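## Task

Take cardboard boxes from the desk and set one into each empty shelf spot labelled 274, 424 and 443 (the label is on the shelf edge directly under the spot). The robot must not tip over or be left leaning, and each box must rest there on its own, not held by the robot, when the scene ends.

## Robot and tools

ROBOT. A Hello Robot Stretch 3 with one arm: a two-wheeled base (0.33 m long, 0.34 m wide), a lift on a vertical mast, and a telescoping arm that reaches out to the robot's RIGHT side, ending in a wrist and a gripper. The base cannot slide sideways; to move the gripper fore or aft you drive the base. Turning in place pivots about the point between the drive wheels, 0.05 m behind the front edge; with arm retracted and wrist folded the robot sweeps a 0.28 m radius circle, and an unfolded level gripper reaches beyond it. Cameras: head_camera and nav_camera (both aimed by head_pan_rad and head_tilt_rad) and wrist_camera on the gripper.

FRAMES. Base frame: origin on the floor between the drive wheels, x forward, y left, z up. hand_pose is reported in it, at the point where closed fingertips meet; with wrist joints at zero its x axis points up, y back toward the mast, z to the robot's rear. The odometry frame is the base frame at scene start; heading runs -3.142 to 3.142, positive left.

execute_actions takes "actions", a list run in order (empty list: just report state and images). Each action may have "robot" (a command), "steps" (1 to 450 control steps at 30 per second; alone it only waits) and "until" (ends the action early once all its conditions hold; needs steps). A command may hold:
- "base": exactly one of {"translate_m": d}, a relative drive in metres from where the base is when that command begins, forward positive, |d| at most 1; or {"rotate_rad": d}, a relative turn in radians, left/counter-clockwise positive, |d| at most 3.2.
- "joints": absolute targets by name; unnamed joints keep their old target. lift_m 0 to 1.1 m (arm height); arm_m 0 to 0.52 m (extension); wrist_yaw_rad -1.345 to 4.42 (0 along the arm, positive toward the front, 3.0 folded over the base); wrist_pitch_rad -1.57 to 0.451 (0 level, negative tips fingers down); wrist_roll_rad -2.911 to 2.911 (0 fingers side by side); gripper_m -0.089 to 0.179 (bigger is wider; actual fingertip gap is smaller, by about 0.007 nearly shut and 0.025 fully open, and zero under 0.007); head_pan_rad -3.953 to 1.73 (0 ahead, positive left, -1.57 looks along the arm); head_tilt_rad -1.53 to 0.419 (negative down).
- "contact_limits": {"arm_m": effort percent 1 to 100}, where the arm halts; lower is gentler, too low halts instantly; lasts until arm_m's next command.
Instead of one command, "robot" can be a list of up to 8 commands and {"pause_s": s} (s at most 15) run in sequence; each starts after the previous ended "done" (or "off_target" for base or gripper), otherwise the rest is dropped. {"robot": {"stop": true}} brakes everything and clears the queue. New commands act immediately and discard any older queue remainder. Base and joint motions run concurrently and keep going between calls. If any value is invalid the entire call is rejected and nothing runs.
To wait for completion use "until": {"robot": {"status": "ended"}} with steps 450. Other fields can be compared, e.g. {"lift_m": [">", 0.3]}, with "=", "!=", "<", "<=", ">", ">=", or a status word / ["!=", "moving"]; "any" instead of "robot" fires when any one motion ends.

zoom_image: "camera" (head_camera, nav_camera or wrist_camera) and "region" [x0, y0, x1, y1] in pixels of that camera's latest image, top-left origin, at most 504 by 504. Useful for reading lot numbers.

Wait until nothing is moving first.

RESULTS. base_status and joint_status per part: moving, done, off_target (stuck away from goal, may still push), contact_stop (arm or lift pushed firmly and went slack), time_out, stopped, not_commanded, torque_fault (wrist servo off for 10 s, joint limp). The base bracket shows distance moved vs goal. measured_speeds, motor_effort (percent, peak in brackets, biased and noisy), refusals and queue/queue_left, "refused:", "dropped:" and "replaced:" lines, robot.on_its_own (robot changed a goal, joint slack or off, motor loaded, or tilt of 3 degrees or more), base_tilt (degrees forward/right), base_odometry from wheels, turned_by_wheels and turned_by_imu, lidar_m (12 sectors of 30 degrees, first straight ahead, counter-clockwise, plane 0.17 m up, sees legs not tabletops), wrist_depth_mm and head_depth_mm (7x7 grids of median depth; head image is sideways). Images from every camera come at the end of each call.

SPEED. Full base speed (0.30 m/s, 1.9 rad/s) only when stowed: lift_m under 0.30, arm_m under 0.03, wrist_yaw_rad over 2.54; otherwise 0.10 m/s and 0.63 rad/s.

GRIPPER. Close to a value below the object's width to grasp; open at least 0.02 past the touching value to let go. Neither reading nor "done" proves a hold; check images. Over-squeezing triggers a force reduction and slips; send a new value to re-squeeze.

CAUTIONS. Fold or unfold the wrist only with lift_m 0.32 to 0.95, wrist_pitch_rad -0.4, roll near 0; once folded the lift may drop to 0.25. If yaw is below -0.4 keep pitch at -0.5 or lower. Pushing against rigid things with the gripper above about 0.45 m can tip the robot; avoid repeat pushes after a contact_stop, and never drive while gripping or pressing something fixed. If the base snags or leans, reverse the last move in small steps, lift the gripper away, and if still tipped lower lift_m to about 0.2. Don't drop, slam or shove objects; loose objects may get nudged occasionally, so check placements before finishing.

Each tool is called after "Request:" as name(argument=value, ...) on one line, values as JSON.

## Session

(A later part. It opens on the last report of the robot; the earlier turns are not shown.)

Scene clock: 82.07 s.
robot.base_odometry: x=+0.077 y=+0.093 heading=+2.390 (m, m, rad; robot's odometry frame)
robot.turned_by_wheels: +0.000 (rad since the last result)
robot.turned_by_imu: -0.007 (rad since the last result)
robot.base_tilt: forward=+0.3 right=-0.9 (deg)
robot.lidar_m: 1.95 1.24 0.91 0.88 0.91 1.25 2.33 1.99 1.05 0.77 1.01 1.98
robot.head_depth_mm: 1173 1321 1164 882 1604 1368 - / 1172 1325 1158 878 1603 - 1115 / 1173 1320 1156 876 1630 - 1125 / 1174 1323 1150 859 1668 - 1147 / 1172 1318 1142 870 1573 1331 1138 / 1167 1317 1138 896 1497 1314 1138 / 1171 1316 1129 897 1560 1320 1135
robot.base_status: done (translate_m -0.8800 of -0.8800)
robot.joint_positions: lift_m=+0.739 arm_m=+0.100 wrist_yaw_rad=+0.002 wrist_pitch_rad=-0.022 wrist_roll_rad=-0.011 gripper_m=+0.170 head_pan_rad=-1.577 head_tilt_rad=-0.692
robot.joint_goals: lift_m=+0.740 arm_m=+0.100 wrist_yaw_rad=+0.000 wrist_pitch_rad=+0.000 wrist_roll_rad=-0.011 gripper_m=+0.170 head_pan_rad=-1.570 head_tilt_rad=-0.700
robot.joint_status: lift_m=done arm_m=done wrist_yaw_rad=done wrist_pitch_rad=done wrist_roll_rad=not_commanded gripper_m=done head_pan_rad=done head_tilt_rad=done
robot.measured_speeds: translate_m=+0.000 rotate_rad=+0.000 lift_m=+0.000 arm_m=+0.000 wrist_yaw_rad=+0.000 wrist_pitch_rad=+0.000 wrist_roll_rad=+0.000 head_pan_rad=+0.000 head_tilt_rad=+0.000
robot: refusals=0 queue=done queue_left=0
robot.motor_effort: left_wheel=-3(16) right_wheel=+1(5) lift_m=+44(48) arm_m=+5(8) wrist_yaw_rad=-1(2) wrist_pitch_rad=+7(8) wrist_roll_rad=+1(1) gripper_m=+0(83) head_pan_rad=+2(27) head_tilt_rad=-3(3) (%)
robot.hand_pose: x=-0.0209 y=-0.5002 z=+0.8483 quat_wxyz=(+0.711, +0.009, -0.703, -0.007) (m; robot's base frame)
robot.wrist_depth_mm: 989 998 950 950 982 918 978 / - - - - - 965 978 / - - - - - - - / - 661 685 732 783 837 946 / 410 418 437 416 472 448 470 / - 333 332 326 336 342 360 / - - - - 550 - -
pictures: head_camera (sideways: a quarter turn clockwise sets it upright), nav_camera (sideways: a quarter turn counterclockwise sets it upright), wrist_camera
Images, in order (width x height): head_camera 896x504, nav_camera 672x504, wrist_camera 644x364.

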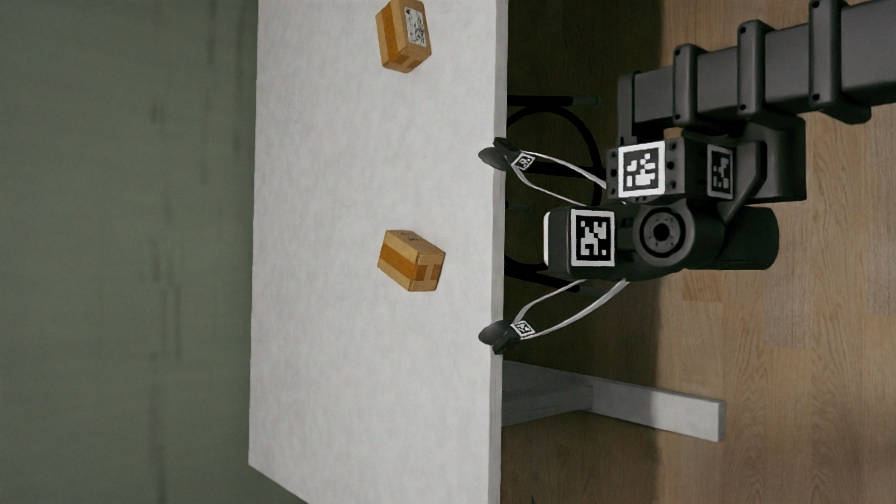

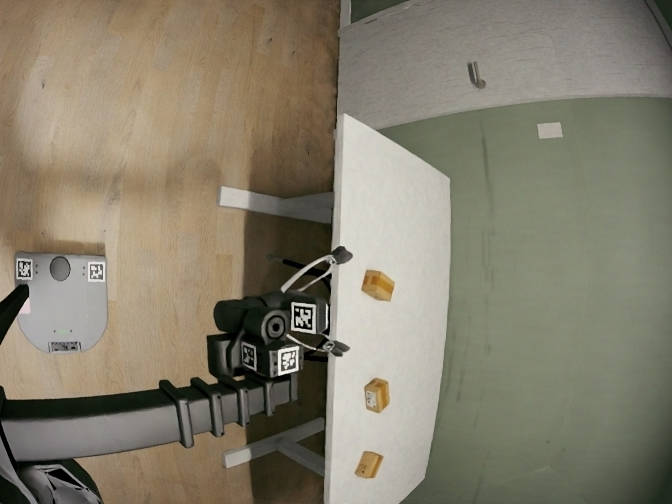

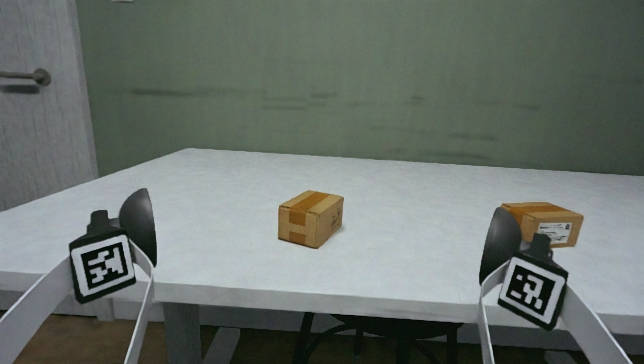

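Request:
execute_actions(actions=[{"robot":[{"base":{"translate_m":0.108},"joints":{"arm_m":0.38,"wrist_yaw_rad":-0.4}},{"joints":{"lift_m":0.642}},{"joints":{"gripper_m":0.11}}],"steps":450,"until":{"robot":{"status":"ended"}}}])

Scene clock: 91.17 s.
robot.base_odometry: x=-0.002 y=+0.166 heading=+2.390 (m, m, rad; robot's odometry frame)
robot.turned_by_wheels: +0.000 (rad since the last result)
robot.turned_by_imu: +0.001 (rad since the last result)
robot.base_tilt: forward=+0.3 right=-1.0 (deg)
robot.lidar_m: 1.85 1.24 0.91 0.88 0.91 1.26 2.44 1.39 0.80 0.95 1.46 1.98
robot.head_depth_mm: 1172 1324 1163 883 1551 1335 1154 / 1173 1325 1162 875 1593 1374 - / 1175 1322 1145 888 1509 1333 1146 / 1176 1319 1148 904 1543 1327 1143 / 1176 1317 1145 901 1541 1324 1141 / 1173 1331 1131 897 1577 1321 1142 / 1176 1318 1457 895 1571 1319 1131
robot.base_status: done (translate_m +0.1080 of +0.1080)
robot.joint_positions: lift_m=+0.643 arm_m=+0.380 wrist_yaw_rad=-0.398 wrist_pitch_rad=-0.022 wrist_roll_rad=-0.011 gripper_m=+0.110 head_pan_rad=-1.577 head_tilt_rad=-0.692
robot.joint_goals: lift_m=+0.642 arm_m=+0.380 wrist_yaw_rad=-0.400 wrist_pitch_rad=+0.000 wrist_roll_rad=-0.011 gripper_m=+0.110 head_pan_rad=-1.570 head_tilt_rad=-0.700
robot.joint_status: lift_m=done arm_m=done wrist_yaw_rad=done wrist_pitch_rad=done wrist_roll_rad=not_commanded gripper_m=done head_pan_rad=done head_tilt_rad=done
robot.measured_speeds: translate_m=+0.000 rotate_rad=+0.000 lift_m=+0.000 arm_m=+0.000 wrist_yaw_rad=+0.000 wrist_pitch_rad=+0.000 wrist_roll_rad=+0.000 head_pan_rad=+0.000 head_tilt_rad=+0.000
robot: refusals=0 queue=done queue_left=0
robot.motor_effort: left_wheel=-3(5) right_wheel=+1(5) lift_m=+16(47) arm_m=+5(6) wrist_yaw_rad=-1(3) wrist_pitch_rad=+7(7) wrist_roll_rad=+1(1) gripper_m=+0(83) head_pan_rad=+3(3) head_tilt_rad=-3(3) (%)
robot.hand_pose: x=-0.1206 y=-0.7602 z=+0.7517 quat_wxyz=(+0.696, -0.131, -0.690, -0.148) (m; robot's base frame)
robot.wrist_depth_mm: 598 633 705 767 846 963 - / 610 660 753 795 890 - - / 614 653 718 798 901 - - / 303 314 330 163 375 410 295 / 198 210 121 120 219 240 251 / 147 144 127 126 156 179 175 / - 119 122 125 128 130 134
pictures: head_camera (sideways: a quarter turn clockwise sets it upright), nav_camera (sideways: a quarter turn counterclockwise sets it upright), wrist_camera
Images, in order (width x height): head_camera 896x504, nav_camera 672x504, wrist_camera 644x364.

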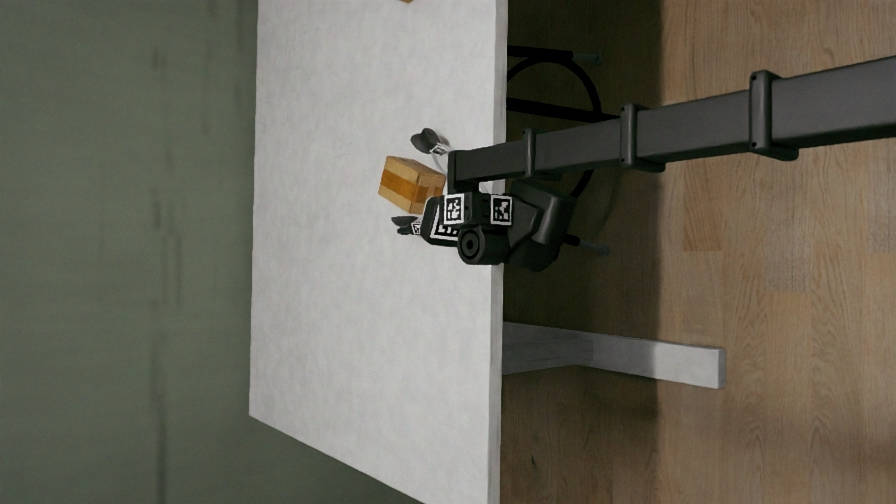

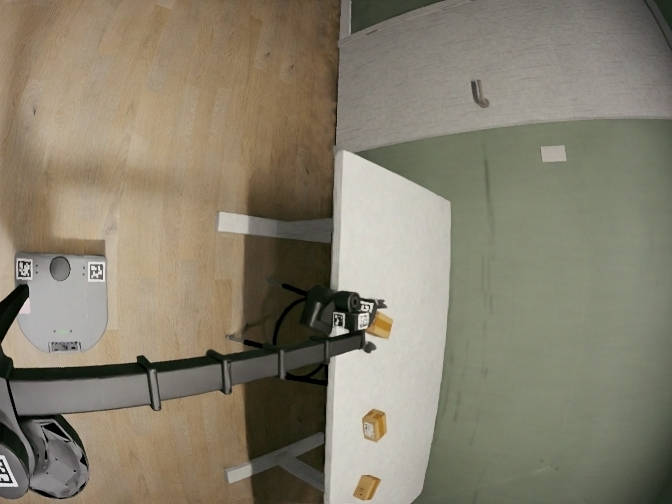

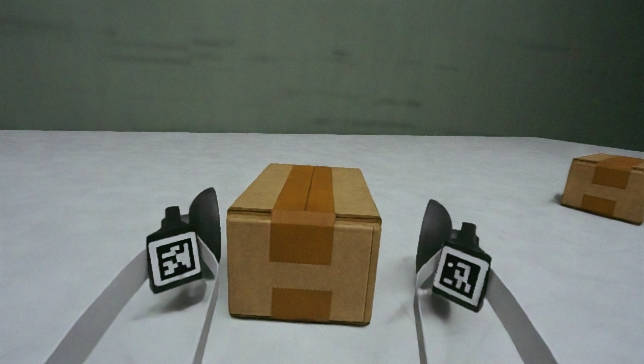

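Request:
execute_actions(actions=[{"robot":[{"base":{"translate_m":0.012},"joints":{"arm_m":0.368}},{"joints":{"gripper_m":0.03}},{"joints":{"lift_m":0.72}}],"steps":450,"until":{"robot":{"status":"ended"}}}])

Scene clock: 96.97 s.
robot.base_odometry: x=-0.011 y=+0.174 heading=+2.390 (m, m, rad; robot's odometry frame)
robot.turned_by_wheels: +0.000 (rad since the last result)
robot.turned_by_imu: +0.000 (rad since the last result)
robot.base_tilt: forward=+0.3 right=-0.9 (deg)
robot.lidar_m: 1.84 1.24 0.91 0.88 0.91 1.25 2.44 1.40 0.80 0.95 1.46 1.98
robot.head_depth_mm: 1167 1318 1171 882 1553 1367 1170 / 1174 1331 1163 894 1631 - 1123 / 1171 1333 1153 - 1544 1327 1140 / 1173 1330 1151 901 1551 1327 1146 / 1173 1327 1139 900 1499 1331 1143 / 1172 1326 1139 897 1582 1320 1137 / 1166 1320 1488 892 1562 1327 1141
robot.base_status: done (translate_m +0.0120 of +0.0120)
robot.joint_positions: lift_m=+0.719 arm_m=+0.368 wrist_yaw_rad=-0.398 wrist_pitch_rad=-0.027 wrist_roll_rad=-0.011 gripper_m=+0.031 head_pan_rad=-1.577 head_tilt_rad=-0.692
robot.joint_goals: lift_m=+0.720 arm_m=+0.368 wrist_yaw_rad=-0.400 wrist_pitch_rad=+0.000 wrist_roll_rad=-0.011 gripper_m=+0.030 head_pan_rad=-1.570 head_tilt_rad=-0.700
robot.joint_status: lift_m=done arm_m=done wrist_yaw_rad=done wrist_pitch_rad=done wrist_roll_rad=not_commanded gripper_m=done head_pan_rad=done head_tilt_rad=done
robot.measured_speeds: translate_m=+0.000 rotate_rad=+0.000 lift_m=+0.000 arm_m=+0.000 wrist_yaw_rad=+0.000 wrist_pitch_rad=+0.000 wrist_roll_rad=+0.000 head_pan_rad=+0.000 head_tilt_rad=+0.000
robot: refusals=0 queue=done queue_left=0
robot.motor_effort: left_wheel=-4(4) right_wheel=+1(4) lift_m=+44(48) arm_m=-6(4) wrist_yaw_rad=-1(0) wrist_pitch_rad=+9(9) wrist_roll_rad=+1(1) gripper_m=-15(87) head_pan_rad=+2(2) head_tilt_rad=-3(3) (%)
robot.hand_pose: x=-0.1206 y=-0.7489 z=+0.8270 quat_wxyz=(+0.695, -0.129, -0.691, -0.150) (m; robot's base frame)
robot.wrist_depth_mm: 597 667 704 795 891 973 - / 626 676 731 816 906 - - / 647 687 780 870 - - - / 540 558 604 165 671 719 779 / 352 367 134 132 388 433 335 / 266 274 253 137 274 307 309 / 212 218 221 226 230 236 242
pictures: head_camera (sideways: a quarter turn clockwise sets it upright), nav_camera (sideways: a quarter turn counterclockwise sets it upright), wrist_camera
Images, in order (width x height): head_camera 896x504, nav_camera 672x504, wrist_camera 644x364.

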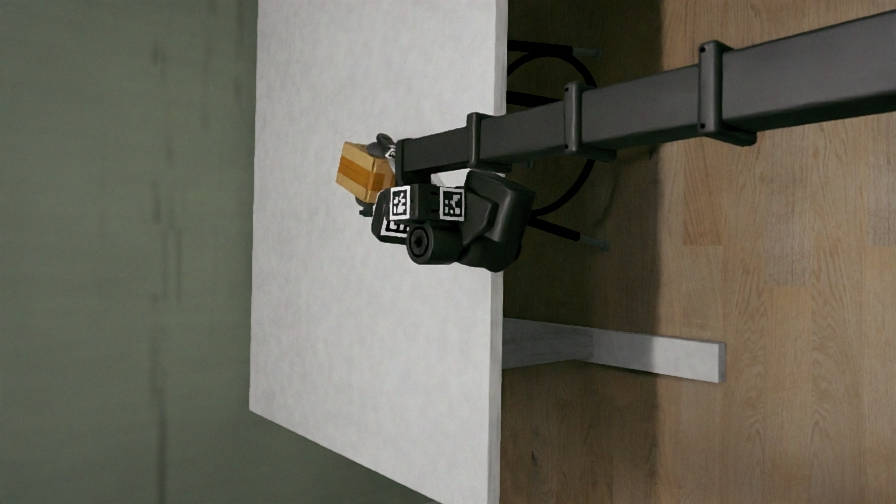

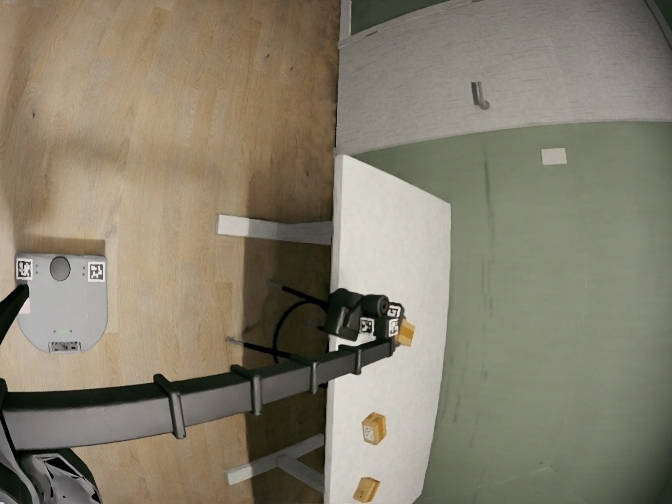

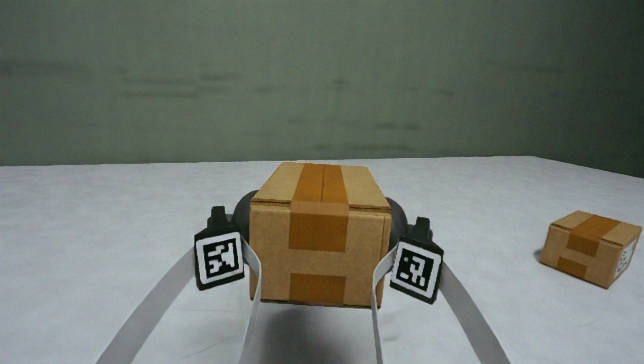

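Request:
execute_actions(actions=[{"robot":[{"base":{"rotate_rad":0.363},"joints":{"arm_m":0,"wrist_yaw_rad":0,"lift_m":0.92,"head_tilt_rad":-0.5}},{"base":{"translate_m":1}},{"base":{"translate_m":0.24}},{"base":{"rotate_rad":1.208}}],"steps":450,"until":{"robot":{"status":"ended"}}},{"steps":450,"until":{"robot":{"status":"ended"}}}])

Scene clock: 120.80 s.
robot.base_odometry: x=-1.158 y=+0.645 heading=-2.323 (m, m, rad; robot's odometry frame)
robot.turned_by_wheels: +1.571 (rad since the last result)
robot.turned_by_imu: +1.577 (rad since the last result)
robot.base_tilt: forward=+0.1 right=-1.0 (deg)
robot.lidar_m: 0.43 0.45 0.62 1.74 1.88 1.69 1.84 1.57 0.83 1.14 0.60 0.44
robot.head_depth_mm: 925 1017 987 1165 1139 957 - / 927 1017 976 1243 1131 949 - / 926 1013 967 1252 1053 - - / 926 1015 960 714 419 - - / 926 1017 952 1249 1078 1292 1189 / 928 1017 938 1249 1110 1286 1179 / 915 990 935 1012 1032 1003 1161
robot.base_status: done (rotate_rad +1.2079 of +1.2080)
robot.joint_positions: lift_m=+0.919 arm_m=+0.000 wrist_yaw_rad=+0.000 wrist_pitch_rad=-0.028 wrist_roll_rad=-0.011 gripper_m=+0.031 head_pan_rad=-1.577 head_tilt_rad=-0.507
robot.joint_goals: lift_m=+0.920 arm_m=+0.000 wrist_yaw_rad=+0.000 wrist_pitch_rad=+0.000 wrist_roll_rad=-0.011 gripper_m=+0.030 head_pan_rad=-1.570 head_tilt_rad=-0.500
robot.joint_status: lift_m=done arm_m=done wrist_yaw_rad=done wrist_pitch_rad=done wrist_roll_rad=not_commanded gripper_m=done head_pan_rad=done head_tilt_rad=done
robot.measured_speeds: translate_m=+0.000 rotate_rad=+0.000 lift_m=+0.000 arm_m=+0.000 wrist_yaw_rad=+0.000 wrist_pitch_rad=+0.000 wrist_roll_rad=+0.000 head_pan_rad=+0.000 head_tilt_rad=+0.000
robot: refusals=0 queue=done queue_left=0
robot.motor_effort: left_wheel=-3(12) right_wheel=+2(7) lift_m=+44(46) arm_m=-6(6) wrist_yaw_rad=+0(5) wrist_pitch_rad=+10(10) wrist_roll_rad=+1(1) gripper_m=-15(15) head_pan_rad=+2(2) head_tilt_rad=+2(11) (%)
robot.hand_pose: x=-0.0216 y=-0.4009 z=+1.0268 quat_wxyz=(+0.711, +0.010, -0.703, -0.010) (m; robot's base frame)
robot.wrist_depth_mm: 431 608 813 808 822 787 555 / 448 611 876 858 852 827 546 / 447 586 808 874 864 766 532 / 469 556 457 165 451 496 457 / 483 649 134 132 927 781 512 / 509 614 858 138 884 762 521 / 514 660 717 763 770 711 520
pictures: head_camera (sideways: a quarter turn clockwise sets it upright), nav_camera (sideways: a quarter turn counterclockwise sets it upright), wrist_camera
Images, in order (width x height): head_camera 896x504, nav_camera 672x504, wrist_camera 644x364.

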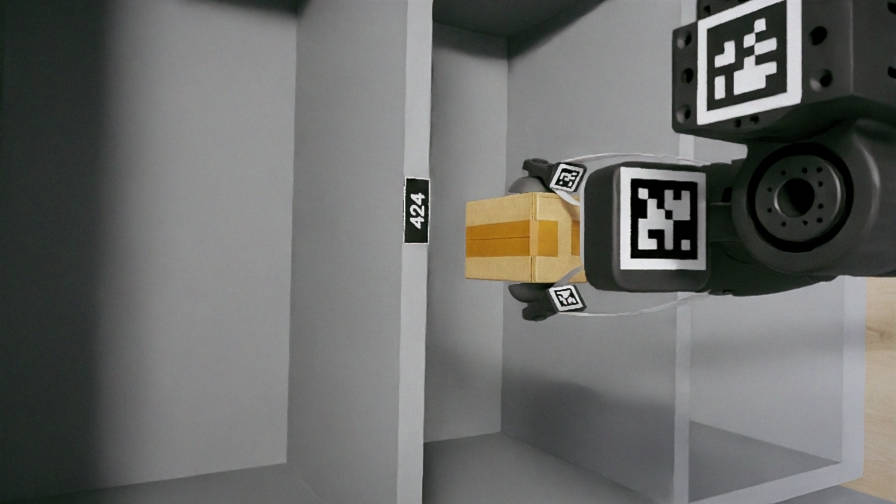

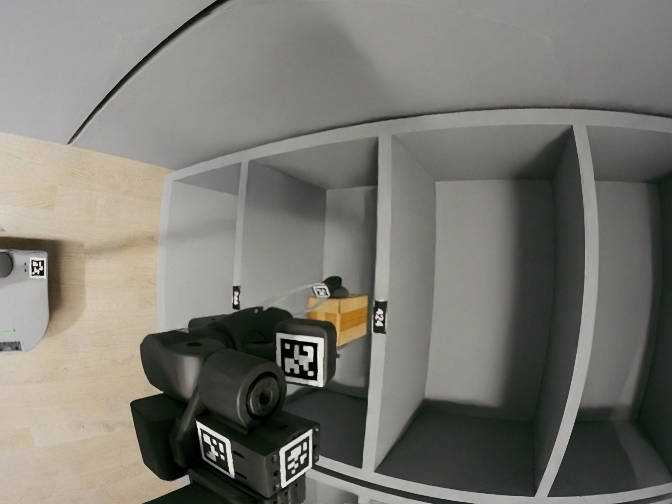

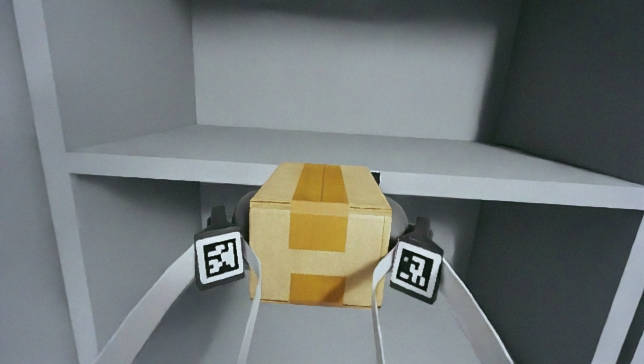

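Request:
execute_actions(actions=[{"robot":[{"base":{"translate_m":-0.035},"joints":{"lift_m":0.945}},{"joints":{"arm_m":0.41}},{"joints":{"lift_m":0.915}}],"steps":450,"until":{"robot":{"status":"ended"}}}])

Scene clock: 129.97 s.
robot.base_odometry: x=-1.134 y=+0.670 heading=-2.323 (m, m, rad; robot's odometry frame)
robot.turned_by_wheels: +0.000 (rad since the last result)
robot.turned_by_imu: +0.000 (rad since the last result)
robot.base_tilt: forward=+0.2 right=-1.0 (deg)
robot.lidar_m: 0.46 0.48 0.67 1.89 2.55 1.66 1.80 1.53 0.81 1.13 0.65 0.48
robot.head_depth_mm: 928 1018 986 742 - 1265 1177 / 926 1014 1061 - 1113 1309 1192 / 925 1015 1070 1266 1127 1298 1186 / 928 1016 1070 1282 1130 1301 1185 / 926 1015 948 1251 1113 1301 1180 / 925 1009 940 1248 1114 1288 1180 / 926 1014 937 1108 1069 1065 1161
robot.base_status: done (translate_m -0.0350 of -0.0350)
robot.joint_positions: lift_m=+0.916 arm_m=+0.410 wrist_yaw_rad=+0.000 wrist_pitch_rad=-0.028 wrist_roll_rad=-0.011 gripper_m=+0.031 head_pan_rad=-1.577 head_tilt_rad=-0.507
robot.joint_goals: lift_m=+0.915 arm_m=+0.410 wrist_yaw_rad=+0.000 wrist_pitch_rad=+0.000 wrist_roll_rad=-0.011 gripper_m=+0.030 head_pan_rad=-1.570 head_tilt_rad=-0.500
robot.joint_status: lift_m=done arm_m=done wrist_yaw_rad=done wrist_pitch_rad=done wrist_roll_rad=not_commanded gripper_m=done head_pan_rad=done head_tilt_rad=done
robot.measured_speeds: translate_m=+0.000 rotate_rad=+0.000 lift_m=+0.000 arm_m=+0.000 wrist_yaw_rad=+0.000 wrist_pitch_rad=+0.000 wrist_roll_rad=+0.000 head_pan_rad=+0.000 head_tilt_rad=+0.000
robot: refusals=0 queue=done queue_left=0
robot.motor_effort: left_wheel=-3(11) right_wheel=+2(2) lift_m=+16(46) arm_m=+5(6) wrist_yaw_rad=+0(1) wrist_pitch_rad=+9(10) wrist_roll_rad=+1(1) gripper_m=-15(15) head_pan_rad=+3(2) head_tilt_rad=+1(2) (%)
robot.hand_pose: x=-0.0216 y=-0.8100 z=+1.0231 quat_wxyz=(+0.711, +0.010, -0.703, -0.010) (m; robot's base frame)
robot.wrist_depth_mm: 441 444 436 436 441 433 427 / 455 471 459 459 444 447 440 / 449 484 486 470 468 468 459 / 302 313 326 163 373 402 437 / 197 206 134 131 216 239 248 / 149 152 142 138 152 170 175 / 119 122 124 126 128 132 135
pictures: head_camera (sideways: a quarter turn clockwise sets it upright), nav_camera (sideways: a quarter turn counterclockwise sets it upright), wrist_camera
Images, in order (width x height): head_camera 896x504, nav_camera 672x504, wrist_camera 644x364.

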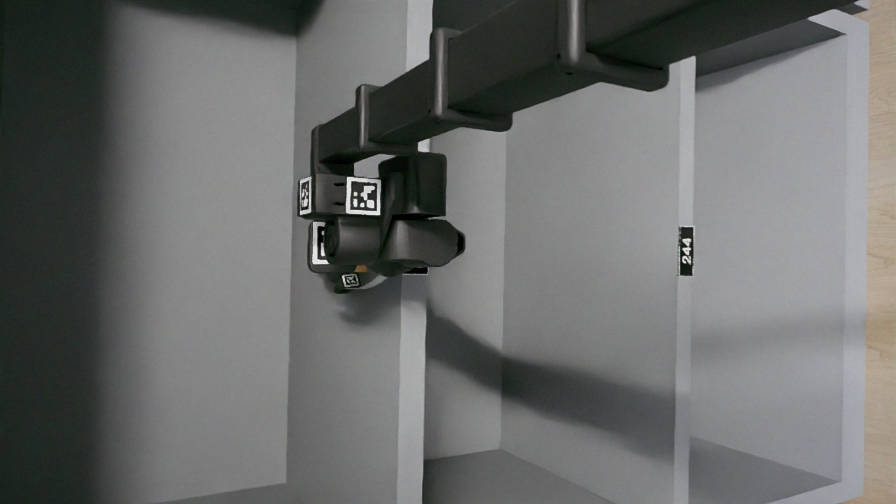

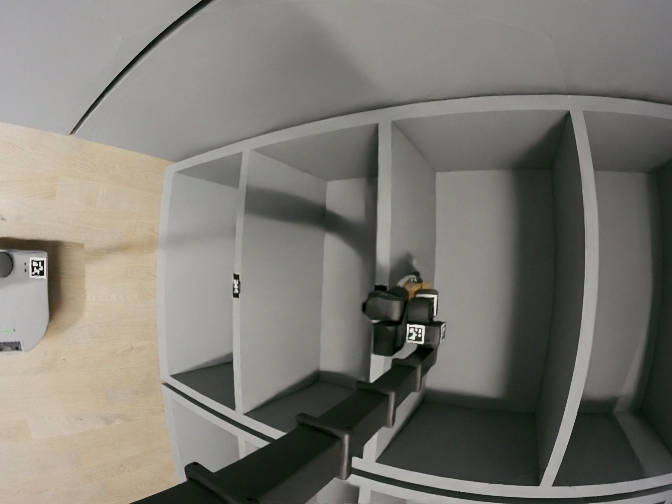

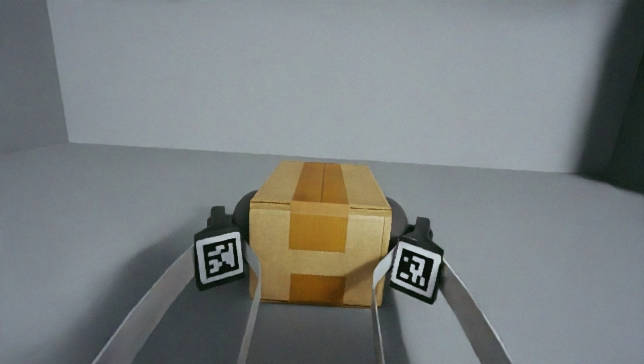

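Request:
execute_actions(actions=[{"robot":[{"joints":{"gripper_m":0.1}},{"joints":{"arm_m":0,"head_tilt_rad":-0.7}},{"base":{"rotate_rad":-1.335},"joints":{"wrist_pitch_rad":-0.4,"wrist_yaw_rad":3.0,"lift_m":0.28,"gripper_m":0.04}},{"base":{"translate_m":-1}},{"base":{"translate_m":-0.69}},{"base":{"rotate_rad":-0.242},"joints":{"lift_m":0.4}},{"joints":{"lift_m":0.72,"wrist_yaw_rad":0.3,"gripper_m":0.17}},{"joints":{"wrist_pitch_rad":0,"arm_m":0.1}}],"steps":450,"until":{"robot":{"status":"ended"}}},{"steps":450,"until":{"robot":{"status":"ended"}}},{"steps":450,"until":{"robot":{"status":"ended"}}},{"robot":{"joints":{"arm_m":0.3}},"steps":450,"until":{"robot":{"status":"ended"}}}])

Scene clock: 166.23 s.
robot.base_odometry: x=+0.336 y=-0.164 heading=+2.384 (m, m, rad; robot's odometry frame)
robot.turned_by_wheels: -1.577 (rad since the last result)
robot.turned_by_imu: -1.588 (rad since the last result)
robot.base_tilt: forward=+0.2 right=-1.0 (deg)
robot.lidar_m: 2.32 1.24 0.91 0.87 0.90 1.22 1.95 2.02 1.10 0.78 1.04 1.97
robot.head_depth_mm: 1186 1337 1167 917 1519 1338 1178 / 1181 1334 1161 900 1640 - 1120 / 1176 1330 1157 942 1554 1330 1143 / 1178 1333 1151 - 1513 1326 1142 / 1179 1328 1144 905 1577 1325 1142 / 1176 1330 1134 897 1533 1323 1140 / 1173 1328 1134 895 1559 1321 1135
robot.base_status: done (rotate_rad -0.2419 of -0.2420)
robot.joint_positions: lift_m=+0.719 arm_m=+0.300 wrist_yaw_rad=+0.302 wrist_pitch_rad=-0.022 wrist_roll_rad=-0.011 gripper_m=+0.170 head_pan_rad=-1.577 head_tilt_rad=-0.692
robot.joint_goals: lift_m=+0.720 arm_m=+0.300 wrist_yaw_rad=+0.300 wrist_pitch_rad=+0.000 wrist_roll_rad=-0.011 gripper_m=+0.170 head_pan_rad=-1.570 head_tilt_rad=-0.700
robot.joint_status: lift_m=done arm_m=done wrist_yaw_rad=done wrist_pitch_rad=done wrist_roll_rad=not_commanded gripper_m=done head_pan_rad=done head_tilt_rad=done
robot.measured_speeds: translate_m=+0.000 rotate_rad=+0.000 lift_m=+0.000 arm_m=+0.000 wrist_yaw_rad=+0.000 wrist_pitch_rad=+0.000 wrist_roll_rad=+0.000 head_pan_rad=+0.000 head_tilt_rad=+0.000
robot: refusals=0 queue=done queue_left=0
robot.motor_effort: left_wheel=+3(14) right_wheel=-2(6) lift_m=+44(49) arm_m=+6(5) wrist_yaw_rad=-2(3) wrist_pitch_rad=+7(9) wrist_roll_rad=+1(1) gripper_m=+0(85) head_pan_rad=+2(3) head_tilt_rad=-4(15) (%)
robot.hand_pose: x=+0.0545 y=-0.6887 z=+0.8285 quat_wxyz=(+0.704, +0.113, -0.694, +0.099) (m; robot's base frame)
robot.wrist_depth_mm: - - 931 876 774 725 662 / - - 975 887 796 752 675 / - - - 926 848 769 702 / 570 581 600 639 692 752 730 / 361 377 389 394 397 472 461 / - 262 284 263 257 305 322 / 214 218 223 229 234 239 245
pictures: head_camera (sideways: a quarter turn clockwise sets it upright), nav_camera (sideways: a quarter turn counterclockwise sets it upright), wrist_camera
Images, in order (width x height): head_camera 896x504, nav_camera 672x504, wrist_camera 644x364.

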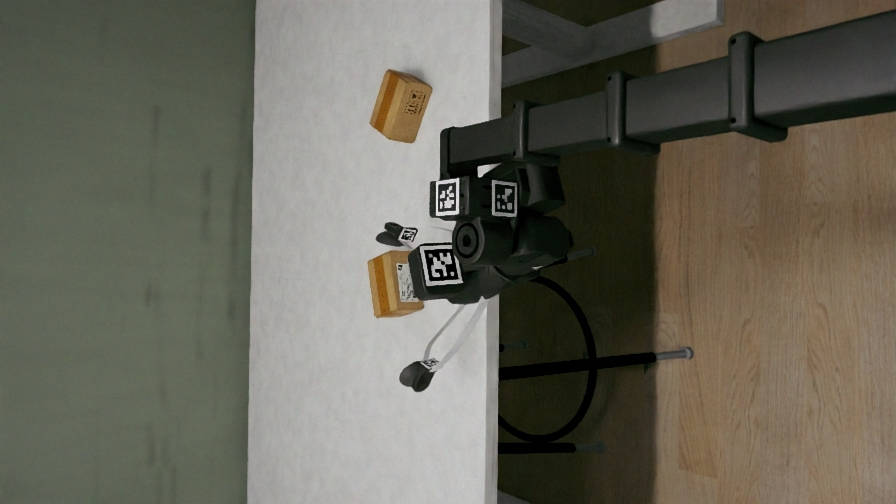

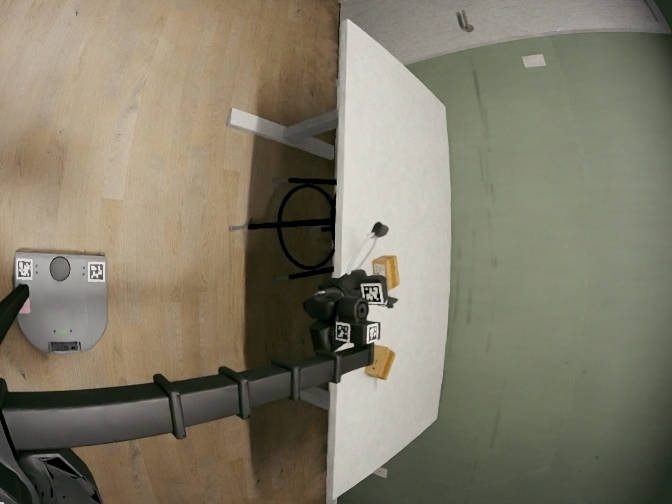

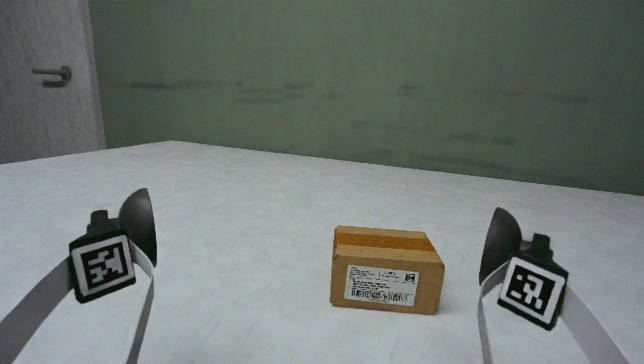

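Request:
execute_actions(actions=[{"robot":[{"base":{"translate_m":-0.017},"joints":{"arm_m":0.408}},{"joints":{"lift_m":0.642}},{"joints":{"gripper_m":0.055}},{"joints":{"lift_m":0.72}}],"steps":450,"until":{"robot":{"status":"ended"}}}])

Scene clock: 171.80 s.
robot.base_odometry: x=+0.348 y=-0.175 heading=+2.384 (m, m, rad; robot's odometry frame)
robot.turned_by_wheels: +0.000 (rad since the last result)
robot.turned_by_imu: +0.000 (rad since the last result)
robot.base_tilt: forward=+0.3 right=-1.1 (deg)
robot.lidar_m: 2.33 1.24 0.90 0.87 0.90 1.23 1.95 2.02 1.10 0.79 0.79 1.98
robot.head_depth_mm: 1186 1346 1171 921 1512 1327 1156 / 1184 1335 1164 891 1640 1375 - / 1181 1330 1159 942 1538 1331 1146 / 1186 1324 1149 - 1545 1324 1146 / 1181 1329 1146 886 1572 1323 1142 / 1180 1322 1144 892 1542 1320 1134 / 1173 1322 1131 895 1534 1318 1137
robot.base_status: done (translate_m -0.0170 of -0.0170)
robot.joint_positions: lift_m=+0.652 arm_m=+0.408 wrist_yaw_rad=+0.301 wrist_pitch_rad=+0.014 wrist_roll_rad=-0.007 gripper_m=+0.170 head_pan_rad=-1.577 head_tilt_rad=-0.692
robot.joint_goals: lift_m=+0.652 arm_m=+0.408 wrist_yaw_rad=+0.300 wrist_pitch_rad=+0.000 wrist_roll_rad=-0.007 gripper_m=+0.170 head_pan_rad=-1.570 head_tilt_rad=-0.700
robot.joint_status: lift_m=contact_stop arm_m=done wrist_yaw_rad=done wrist_pitch_rad=done wrist_roll_rad=not_commanded gripper_m=done head_pan_rad=done head_tilt_rad=done
robot.measured_speeds: translate_m=+0.000 rotate_rad=-0.001 lift_m=-0.003 arm_m=+0.000 wrist_yaw_rad=+0.000 wrist_pitch_rad=+0.192 wrist_roll_rad=+0.000 head_pan_rad=+0.000 head_tilt_rad=+0.000
robot: refusals=0 queue=dropped queue_left=0
robot.on_its_own: lift_m is slack since a contact_stop, until your next command for it (your +0.642 is given up)
robot.motor_effort: left_wheel=+1(6) right_wheel=+1(6) lift_m=+21(40) arm_m=+5(7) wrist_yaw_rad=-1(1) wrist_pitch_rad=-9(10) wrist_roll_rad=+0(1) gripper_m=+0(0) head_pan_rad=+2(1) head_tilt_rad=-2(4) (%)
robot.hand_pose: x=+0.0547 y=-0.7976 z=+0.7698 quat_wxyz=(+0.701, +0.101, -0.697, +0.111) (m; robot's base frame)
robot.wrist_depth_mm: - 930 826 774 698 647 593 / - 975 822 775 717 675 616 / - 956 881 813 735 673 629 / 406 439 458 484 523 554 612 / 260 264 249 150 188 328 319 / - 178 172 143 141 207 215 / 143 145 148 146 146 158 163
pictures: head_camera (sideways: a quarter turn clockwise sets it upright), nav_camera (sideways: a quarter turn counterclockwise sets it upright), wrist_camera
dropped: robot: command 1 of its queue: lift_m: contact_stop
Images, in order (width x height): head_camera 896x504, nav_camera 672x504, wrist_camera 644x364.

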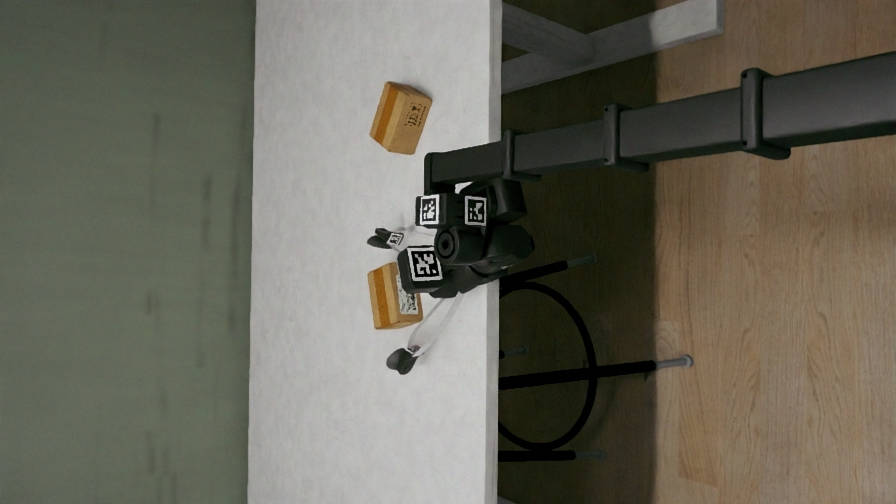

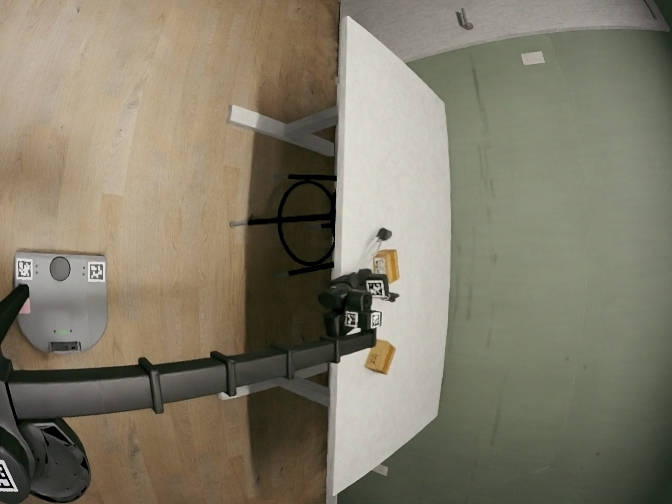

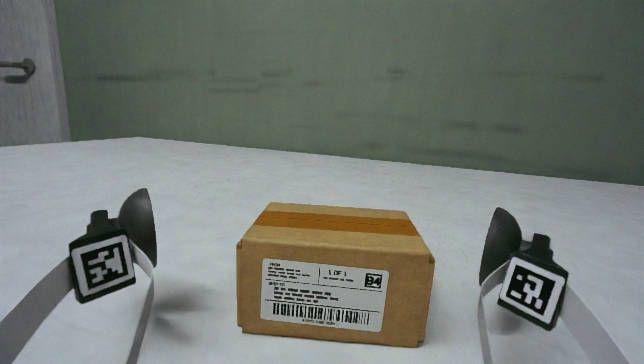

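Gripper body hits the table; pitch down.

Request:
execute_actions(actions=[{"robot":[{"joints":{"lift_m":0.685,"wrist_pitch_rad":-0.2,"wrist_yaw_rad":0.28}},{"joints":{"gripper_m":0.115}}],"steps":450,"until":{"robot":{"status":"ended"}}}])

Scene clock: 176.70 s.
robot.base_odometry: x=+0.348 y=-0.175 heading=+2.384 (m, m, rad; robot's odometry frame)
robot.turned_by_wheels: +0.000 (rad since the last result)
robot.turned_by_imu: +0.000 (rad since the last result)
robot.base_tilt: forward=+0.1 right=-1.1 (deg)
robot.lidar_m: 2.33 1.24 0.90 0.87 0.90 1.23 1.94 2.01 1.09 0.79 0.79 1.97
robot.head_depth_mm: 1181 1341 1160 915 1516 1326 1172 / 1184 1337 1157 897 1650 - - / 1184 1333 1161 - 1591 1330 1143 / 1180 1334 1147 - 1579 1333 1140 / 1183 1321 1143 889 1574 1322 1139 / 1180 1329 1141 897 1537 1320 1141 / 1181 1324 1132 896 1528 1315 1135
robot.base_status: done (translate_m -0.0170 of -0.0170)
robot.joint_positions: lift_m=+0.684 arm_m=+0.408 wrist_yaw_rad=+0.282 wrist_pitch_rad=-0.212 wrist_roll_rad=-0.007 gripper_m=+0.115 head_pan_rad=-1.577 head_tilt_rad=-0.692
robot.joint_goals: lift_m=+0.685 arm_m=+0.408 wrist_yaw_rad=+0.280 wrist_pitch_rad=-0.200 wrist_roll_rad=-0.007 gripper_m=+0.115 head_pan_rad=-1.570 head_tilt_rad=-0.700
robot.joint_status: lift_m=done arm_m=done wrist_yaw_rad=done wrist_pitch_rad=done wrist_roll_rad=not_commanded gripper_m=done head_pan_rad=done head_tilt_rad=done
robot.measured_speeds: translate_m=+0.000 rotate_rad=+0.000 lift_m=+0.000 arm_m=+0.000 wrist_yaw_rad=+0.000 wrist_pitch_rad=+0.000 wrist_roll_rad=+0.000 head_pan_rad=+0.000 head_tilt_rad=+0.000
robot: refusals=0 queue=done queue_left=0
robot.motor_effort: left_wheel=+2(5) right_wheel=-2(5) lift_m=+43(46) arm_m=+3(5) wrist_yaw_rad=-1(3) wrist_pitch_rad=+4(21) wrist_roll_rad=+0(0) gripper_m=-1(83) head_pan_rad=+3(2) head_tilt_rad=-3(3) (%)
robot.hand_pose: x=+0.0468 y=-0.7885 z=+0.7457 quat_wxyz=(+0.709, +0.173, -0.683, +0.025) (m; robot's base frame)
robot.wrist_depth_mm: 938 866 787 715 674 625 566 / 643 696 754 746 706 643 615 / 349 362 374 399 420 443 468 / 238 246 228 147 175 277 288 / 184 190 155 148 146 210 211 / 147 144 153 155 152 164 165 / - 126 127 129 132 133 136
pictures: head_camera (sideways: a quarter turn clockwise sets it upright), nav_camera (sideways: a quarter turn counterclockwise sets it upright), wrist_camera
Images, in order (width x height): head_camera 896x504, nav_camera 672x504, wrist_camera 644x364.

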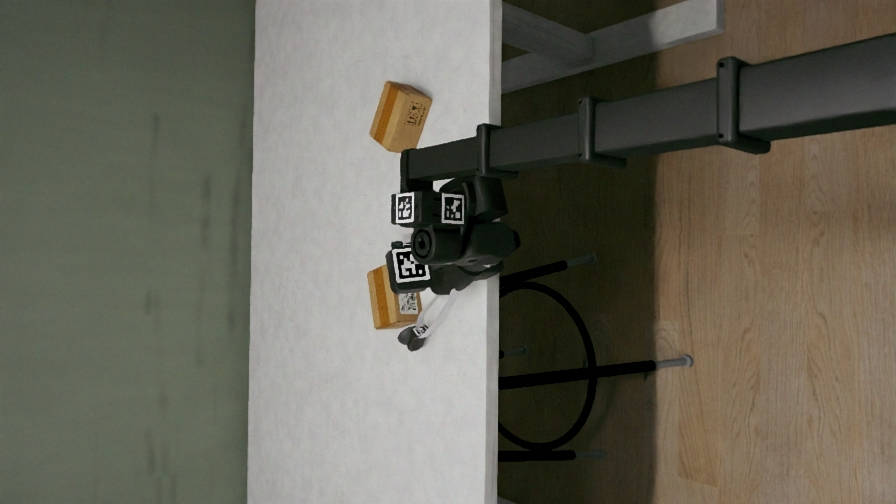

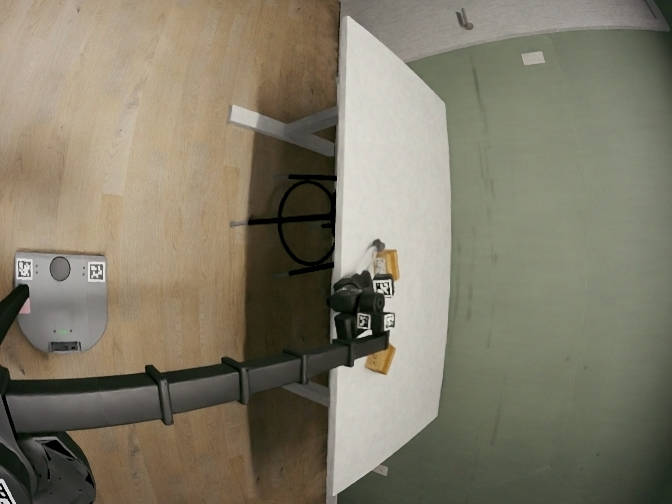

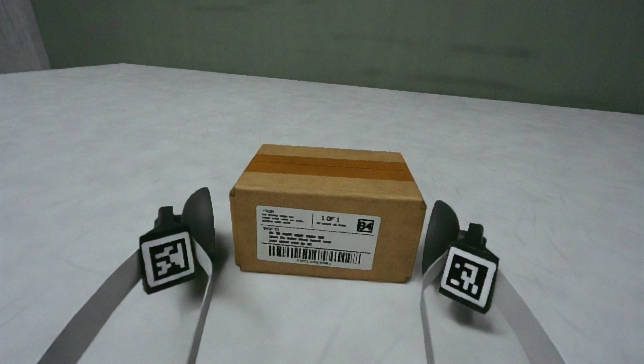

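Request:
execute_actions(actions=[{"robot":[{"joints":{"arm_m":0.418}},{"joints":{"gripper_m":0.055}},{"joints":{"lift_m":0.75,"head_pan_rad":-3.7,"head_tilt_rad":-0.5}},{"joints":{"arm_m":0}}],"steps":450,"until":{"robot":{"status":"ended"}}}])

Scene clock: 185.90 s.
robot.base_odometry: x=+0.348 y=-0.175 heading=+2.384 (m, m, rad; robot's odometry frame)
robot.turned_by_wheels: +0.000 (rad since the last result)
robot.turned_by_imu: +0.000 (rad since the last result)
robot.base_tilt: forward=+0.0 right=-1.1 (deg)
robot.lidar_m: 2.33 1.24 0.90 0.87 0.90 1.23 1.94 2.02 1.10 0.79 0.78 1.98
robot.head_depth_mm: 917 968 1022 1093 1196 - - / 1040 1087 1164 1259 1360 1429 1297 / 2042 2226 2499 2579 1777 1557 - / 1913 2089 2321 2427 1888 1568 - / 1800 1974 2143 2324 1902 1544 - / 1698 1845 2033 2198 1877 1486 - / 1619 1741 1897 2064 1874 1505 -
robot.base_status: done (translate_m -0.0170 of -0.0170)
robot.joint_positions: lift_m=+0.749 arm_m=+0.000 wrist_yaw_rad=+0.282 wrist_pitch_rad=-0.225 wrist_roll_rad=-0.007 gripper_m=+0.056 head_pan_rad=-3.693 head_tilt_rad=-0.507
robot.joint_goals: lift_m=+0.750 arm_m=+0.000 wrist_yaw_rad=+0.280 wrist_pitch_rad=-0.200 wrist_roll_rad=-0.007 gripper_m=+0.055 head_pan_rad=-3.700 head_tilt_rad=-0.500
robot.joint_status: lift_m=done arm_m=done wrist_yaw_rad=done wrist_pitch_rad=done wrist_roll_rad=not_commanded gripper_m=done head_pan_rad=done head_tilt_rad=done
robot.measured_speeds: translate_m=+0.000 rotate_rad=+0.000 lift_m=+0.000 arm_m=+0.000 wrist_yaw_rad=+0.000 wrist_pitch_rad=+0.000 wrist_roll_rad=+0.000 head_pan_rad=+0.000 head_tilt_rad=+0.000
robot: refusals=0 queue=done queue_left=0
robot.motor_effort: left_wheel=+2(2) right_wheel=-2(2) lift_m=+45(50) arm_m=-7(5) wrist_yaw_rad=-1(1) wrist_pitch_rad=+8(8) wrist_roll_rad=+0(0) gripper_m=-18(93) head_pan_rad=-2(26) head_tilt_rad=+2(13) (%)
robot.hand_pose: x=+0.0464 y=-0.3802 z=+0.8075 quat_wxyz=(+0.710, +0.177, -0.682, +0.020) (m; robot's base frame)
robot.wrist_depth_mm: - - - - - 941 871 / - - - - - 973 907 / - 592 574 590 608 651 681 / - - 165 146 396 425 435 / - - 133 131 130 - 370 / - - - 143 144 - 811 / 985 941 956 - - - 869
pictures: head_camera (sideways: a quarter turn clockwise sets it upright), nav_camera (sideways: a quarter turn counterclockwise sets it upright), wrist_camera
Images, in order (width x height): head_camera 896x504, nav_camera 672x504, wrist_camera 644x364.

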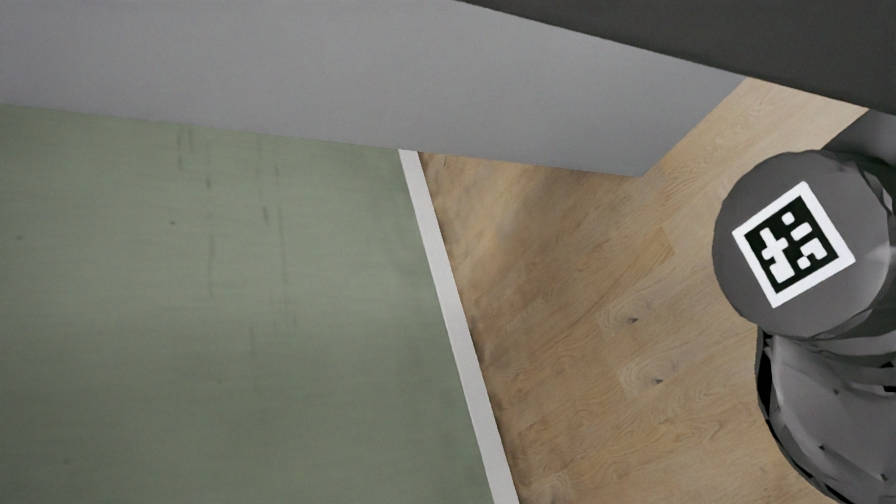

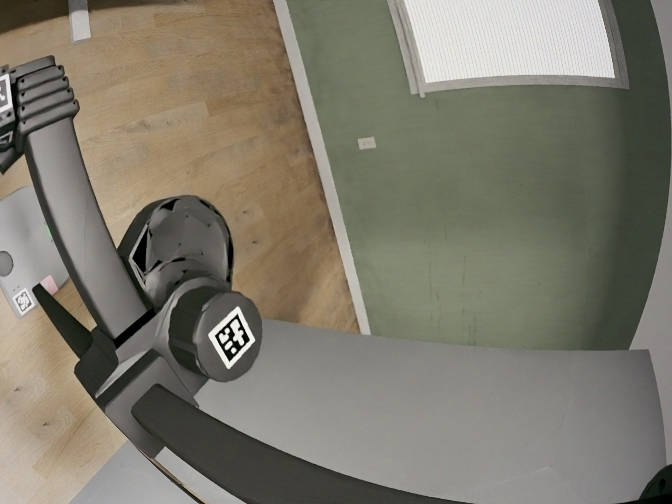

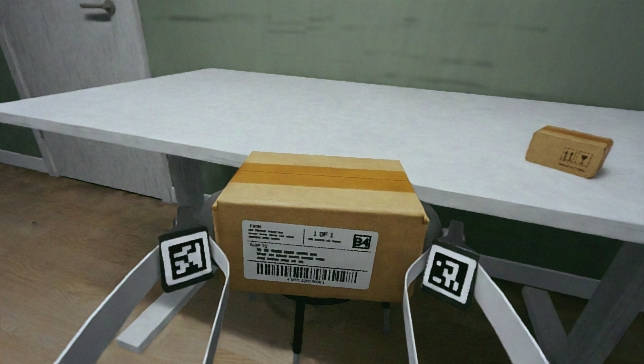

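Request:
execute_actions(actions=[{"robot":[{"base":{"translate_m":-1},"joints":{"wrist_yaw_rad":2.62,"lift_m":0.28,"head_pan_rad":-0.5,"head_tilt_rad":-0.5}},{"base":{"translate_m":-0.47}},{"base":{"rotate_rad":1.571}},{"base":{"translate_m":1}}],"steps":450,"until":{"robot":{"status":"ended"}}},{"steps":450,"until":{"robot":{"status":"ended"}}}])

Scene clock: 207.33 s.
robot.base_odometry: x=+0.728 y=-1.912 heading=-2.329 (m, m, rad; robot's odometry frame)
robot.turned_by_wheels: +1.571 (rad since the last result)
robot.turned_by_imu: +1.560 (rad since the last result)
robot.base_tilt: forward=+0.2 right=-1.2 (deg)
robot.lidar_m: 1.32 0.73 0.52 0.50 0.52 0.70 1.85 2.16 2.90 0.52 0.53 1.37
robot.head_depth_mm: 1514 1689 1925 2224 1928 1517 810 / 1417 1572 1774 2025 1913 1517 1251 / 1343 1469 1636 1845 1902 1515 1250 / 1252 1373 1524 1701 1821 1507 1251 / 1186 1292 1434 1577 1748 1502 1242 / 1126 1221 1340 1479 1659 1492 1241 / 1073 1165 1263 1385 1531 1480 1234
robot.base_status: done (translate_m +1.0000 of +1.0000)
robot.joint_positions: lift_m=+0.281 arm_m=+0.000 wrist_yaw_rad=+2.618 wrist_pitch_rad=-0.225 wrist_roll_rad=-0.007 gripper_m=+0.056 head_pan_rad=-0.507 head_tilt_rad=-0.506
robot.joint_goals: lift_m=+0.280 arm_m=+0.000 wrist_yaw_rad=+2.620 wrist_pitch_rad=-0.200 wrist_roll_rad=-0.007 gripper_m=+0.055 head_pan_rad=-0.500 head_tilt_rad=-0.500
robot.joint_status: lift_m=done arm_m=done wrist_yaw_rad=done wrist_pitch_rad=done wrist_roll_rad=not_commanded gripper_m=done head_pan_rad=done head_tilt_rad=done
robot.measured_speeds: translate_m=+0.000 rotate_rad=+0.000 lift_m=+0.000 arm_m=+0.000 wrist_yaw_rad=+0.000 wrist_pitch_rad=+0.000 wrist_roll_rad=+0.000 head_pan_rad=+0.000 head_tilt_rad=+0.000
robot: refusals=0 queue=done queue_left=0
robot.motor_effort: left_wheel=-4(12) right_wheel=+2(7) lift_m=+17(49) arm_m=-6(7) wrist_yaw_rad=+2(3) wrist_pitch_rad=+8(8) wrist_roll_rad=+0(0) gripper_m=-18(19) head_pan_rad=+2(27) head_tilt_rad=+1(3) (%)
robot.hand_pose: x=+0.1009 y=+0.0663 z=+0.3387 quat_wxyz=(+0.259, +0.697, -0.104, +0.661) (m; robot's base frame)
robot.wrist_depth_mm: 401 448 502 579 666 784 944 / 425 473 534 621 721 903 - / 438 501 573 669 778 - - / 473 525 166 146 854 - 996 / 501 555 132 132 130 725 766 / 523 535 523 144 144 609 621 / - 477 473 479 486 493 508
pictures: head_camera (sideways: a quarter turn clockwise sets it upright), nav_camera (sideways: a quarter turn counterclockwise sets it upright), wrist_camera
Images, in order (width x height): head_camera 896x504, nav_camera 672x504, wrist_camera 644x364.

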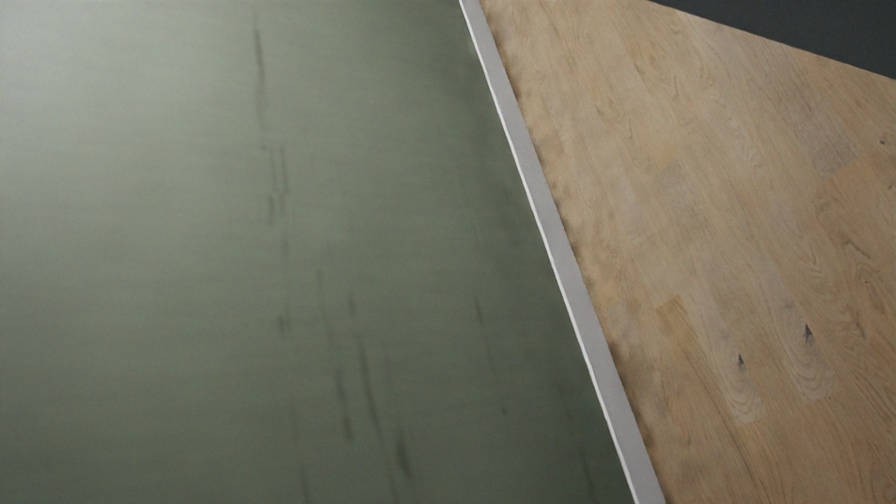

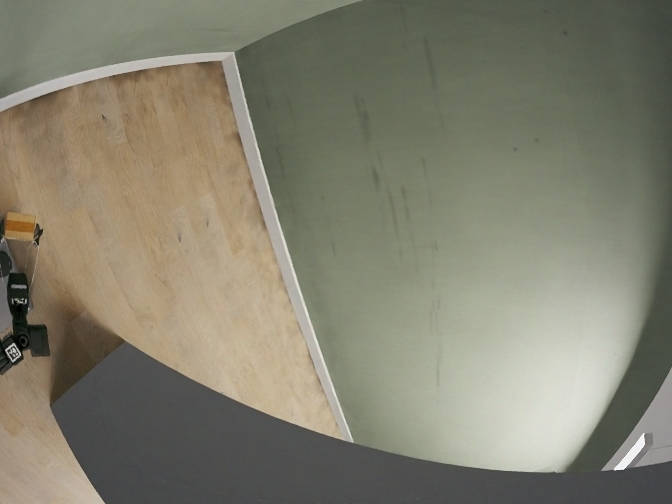

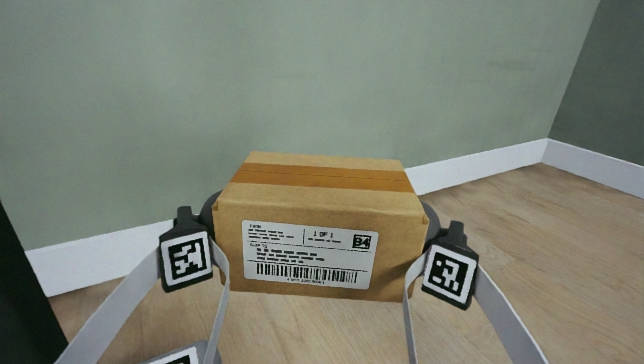

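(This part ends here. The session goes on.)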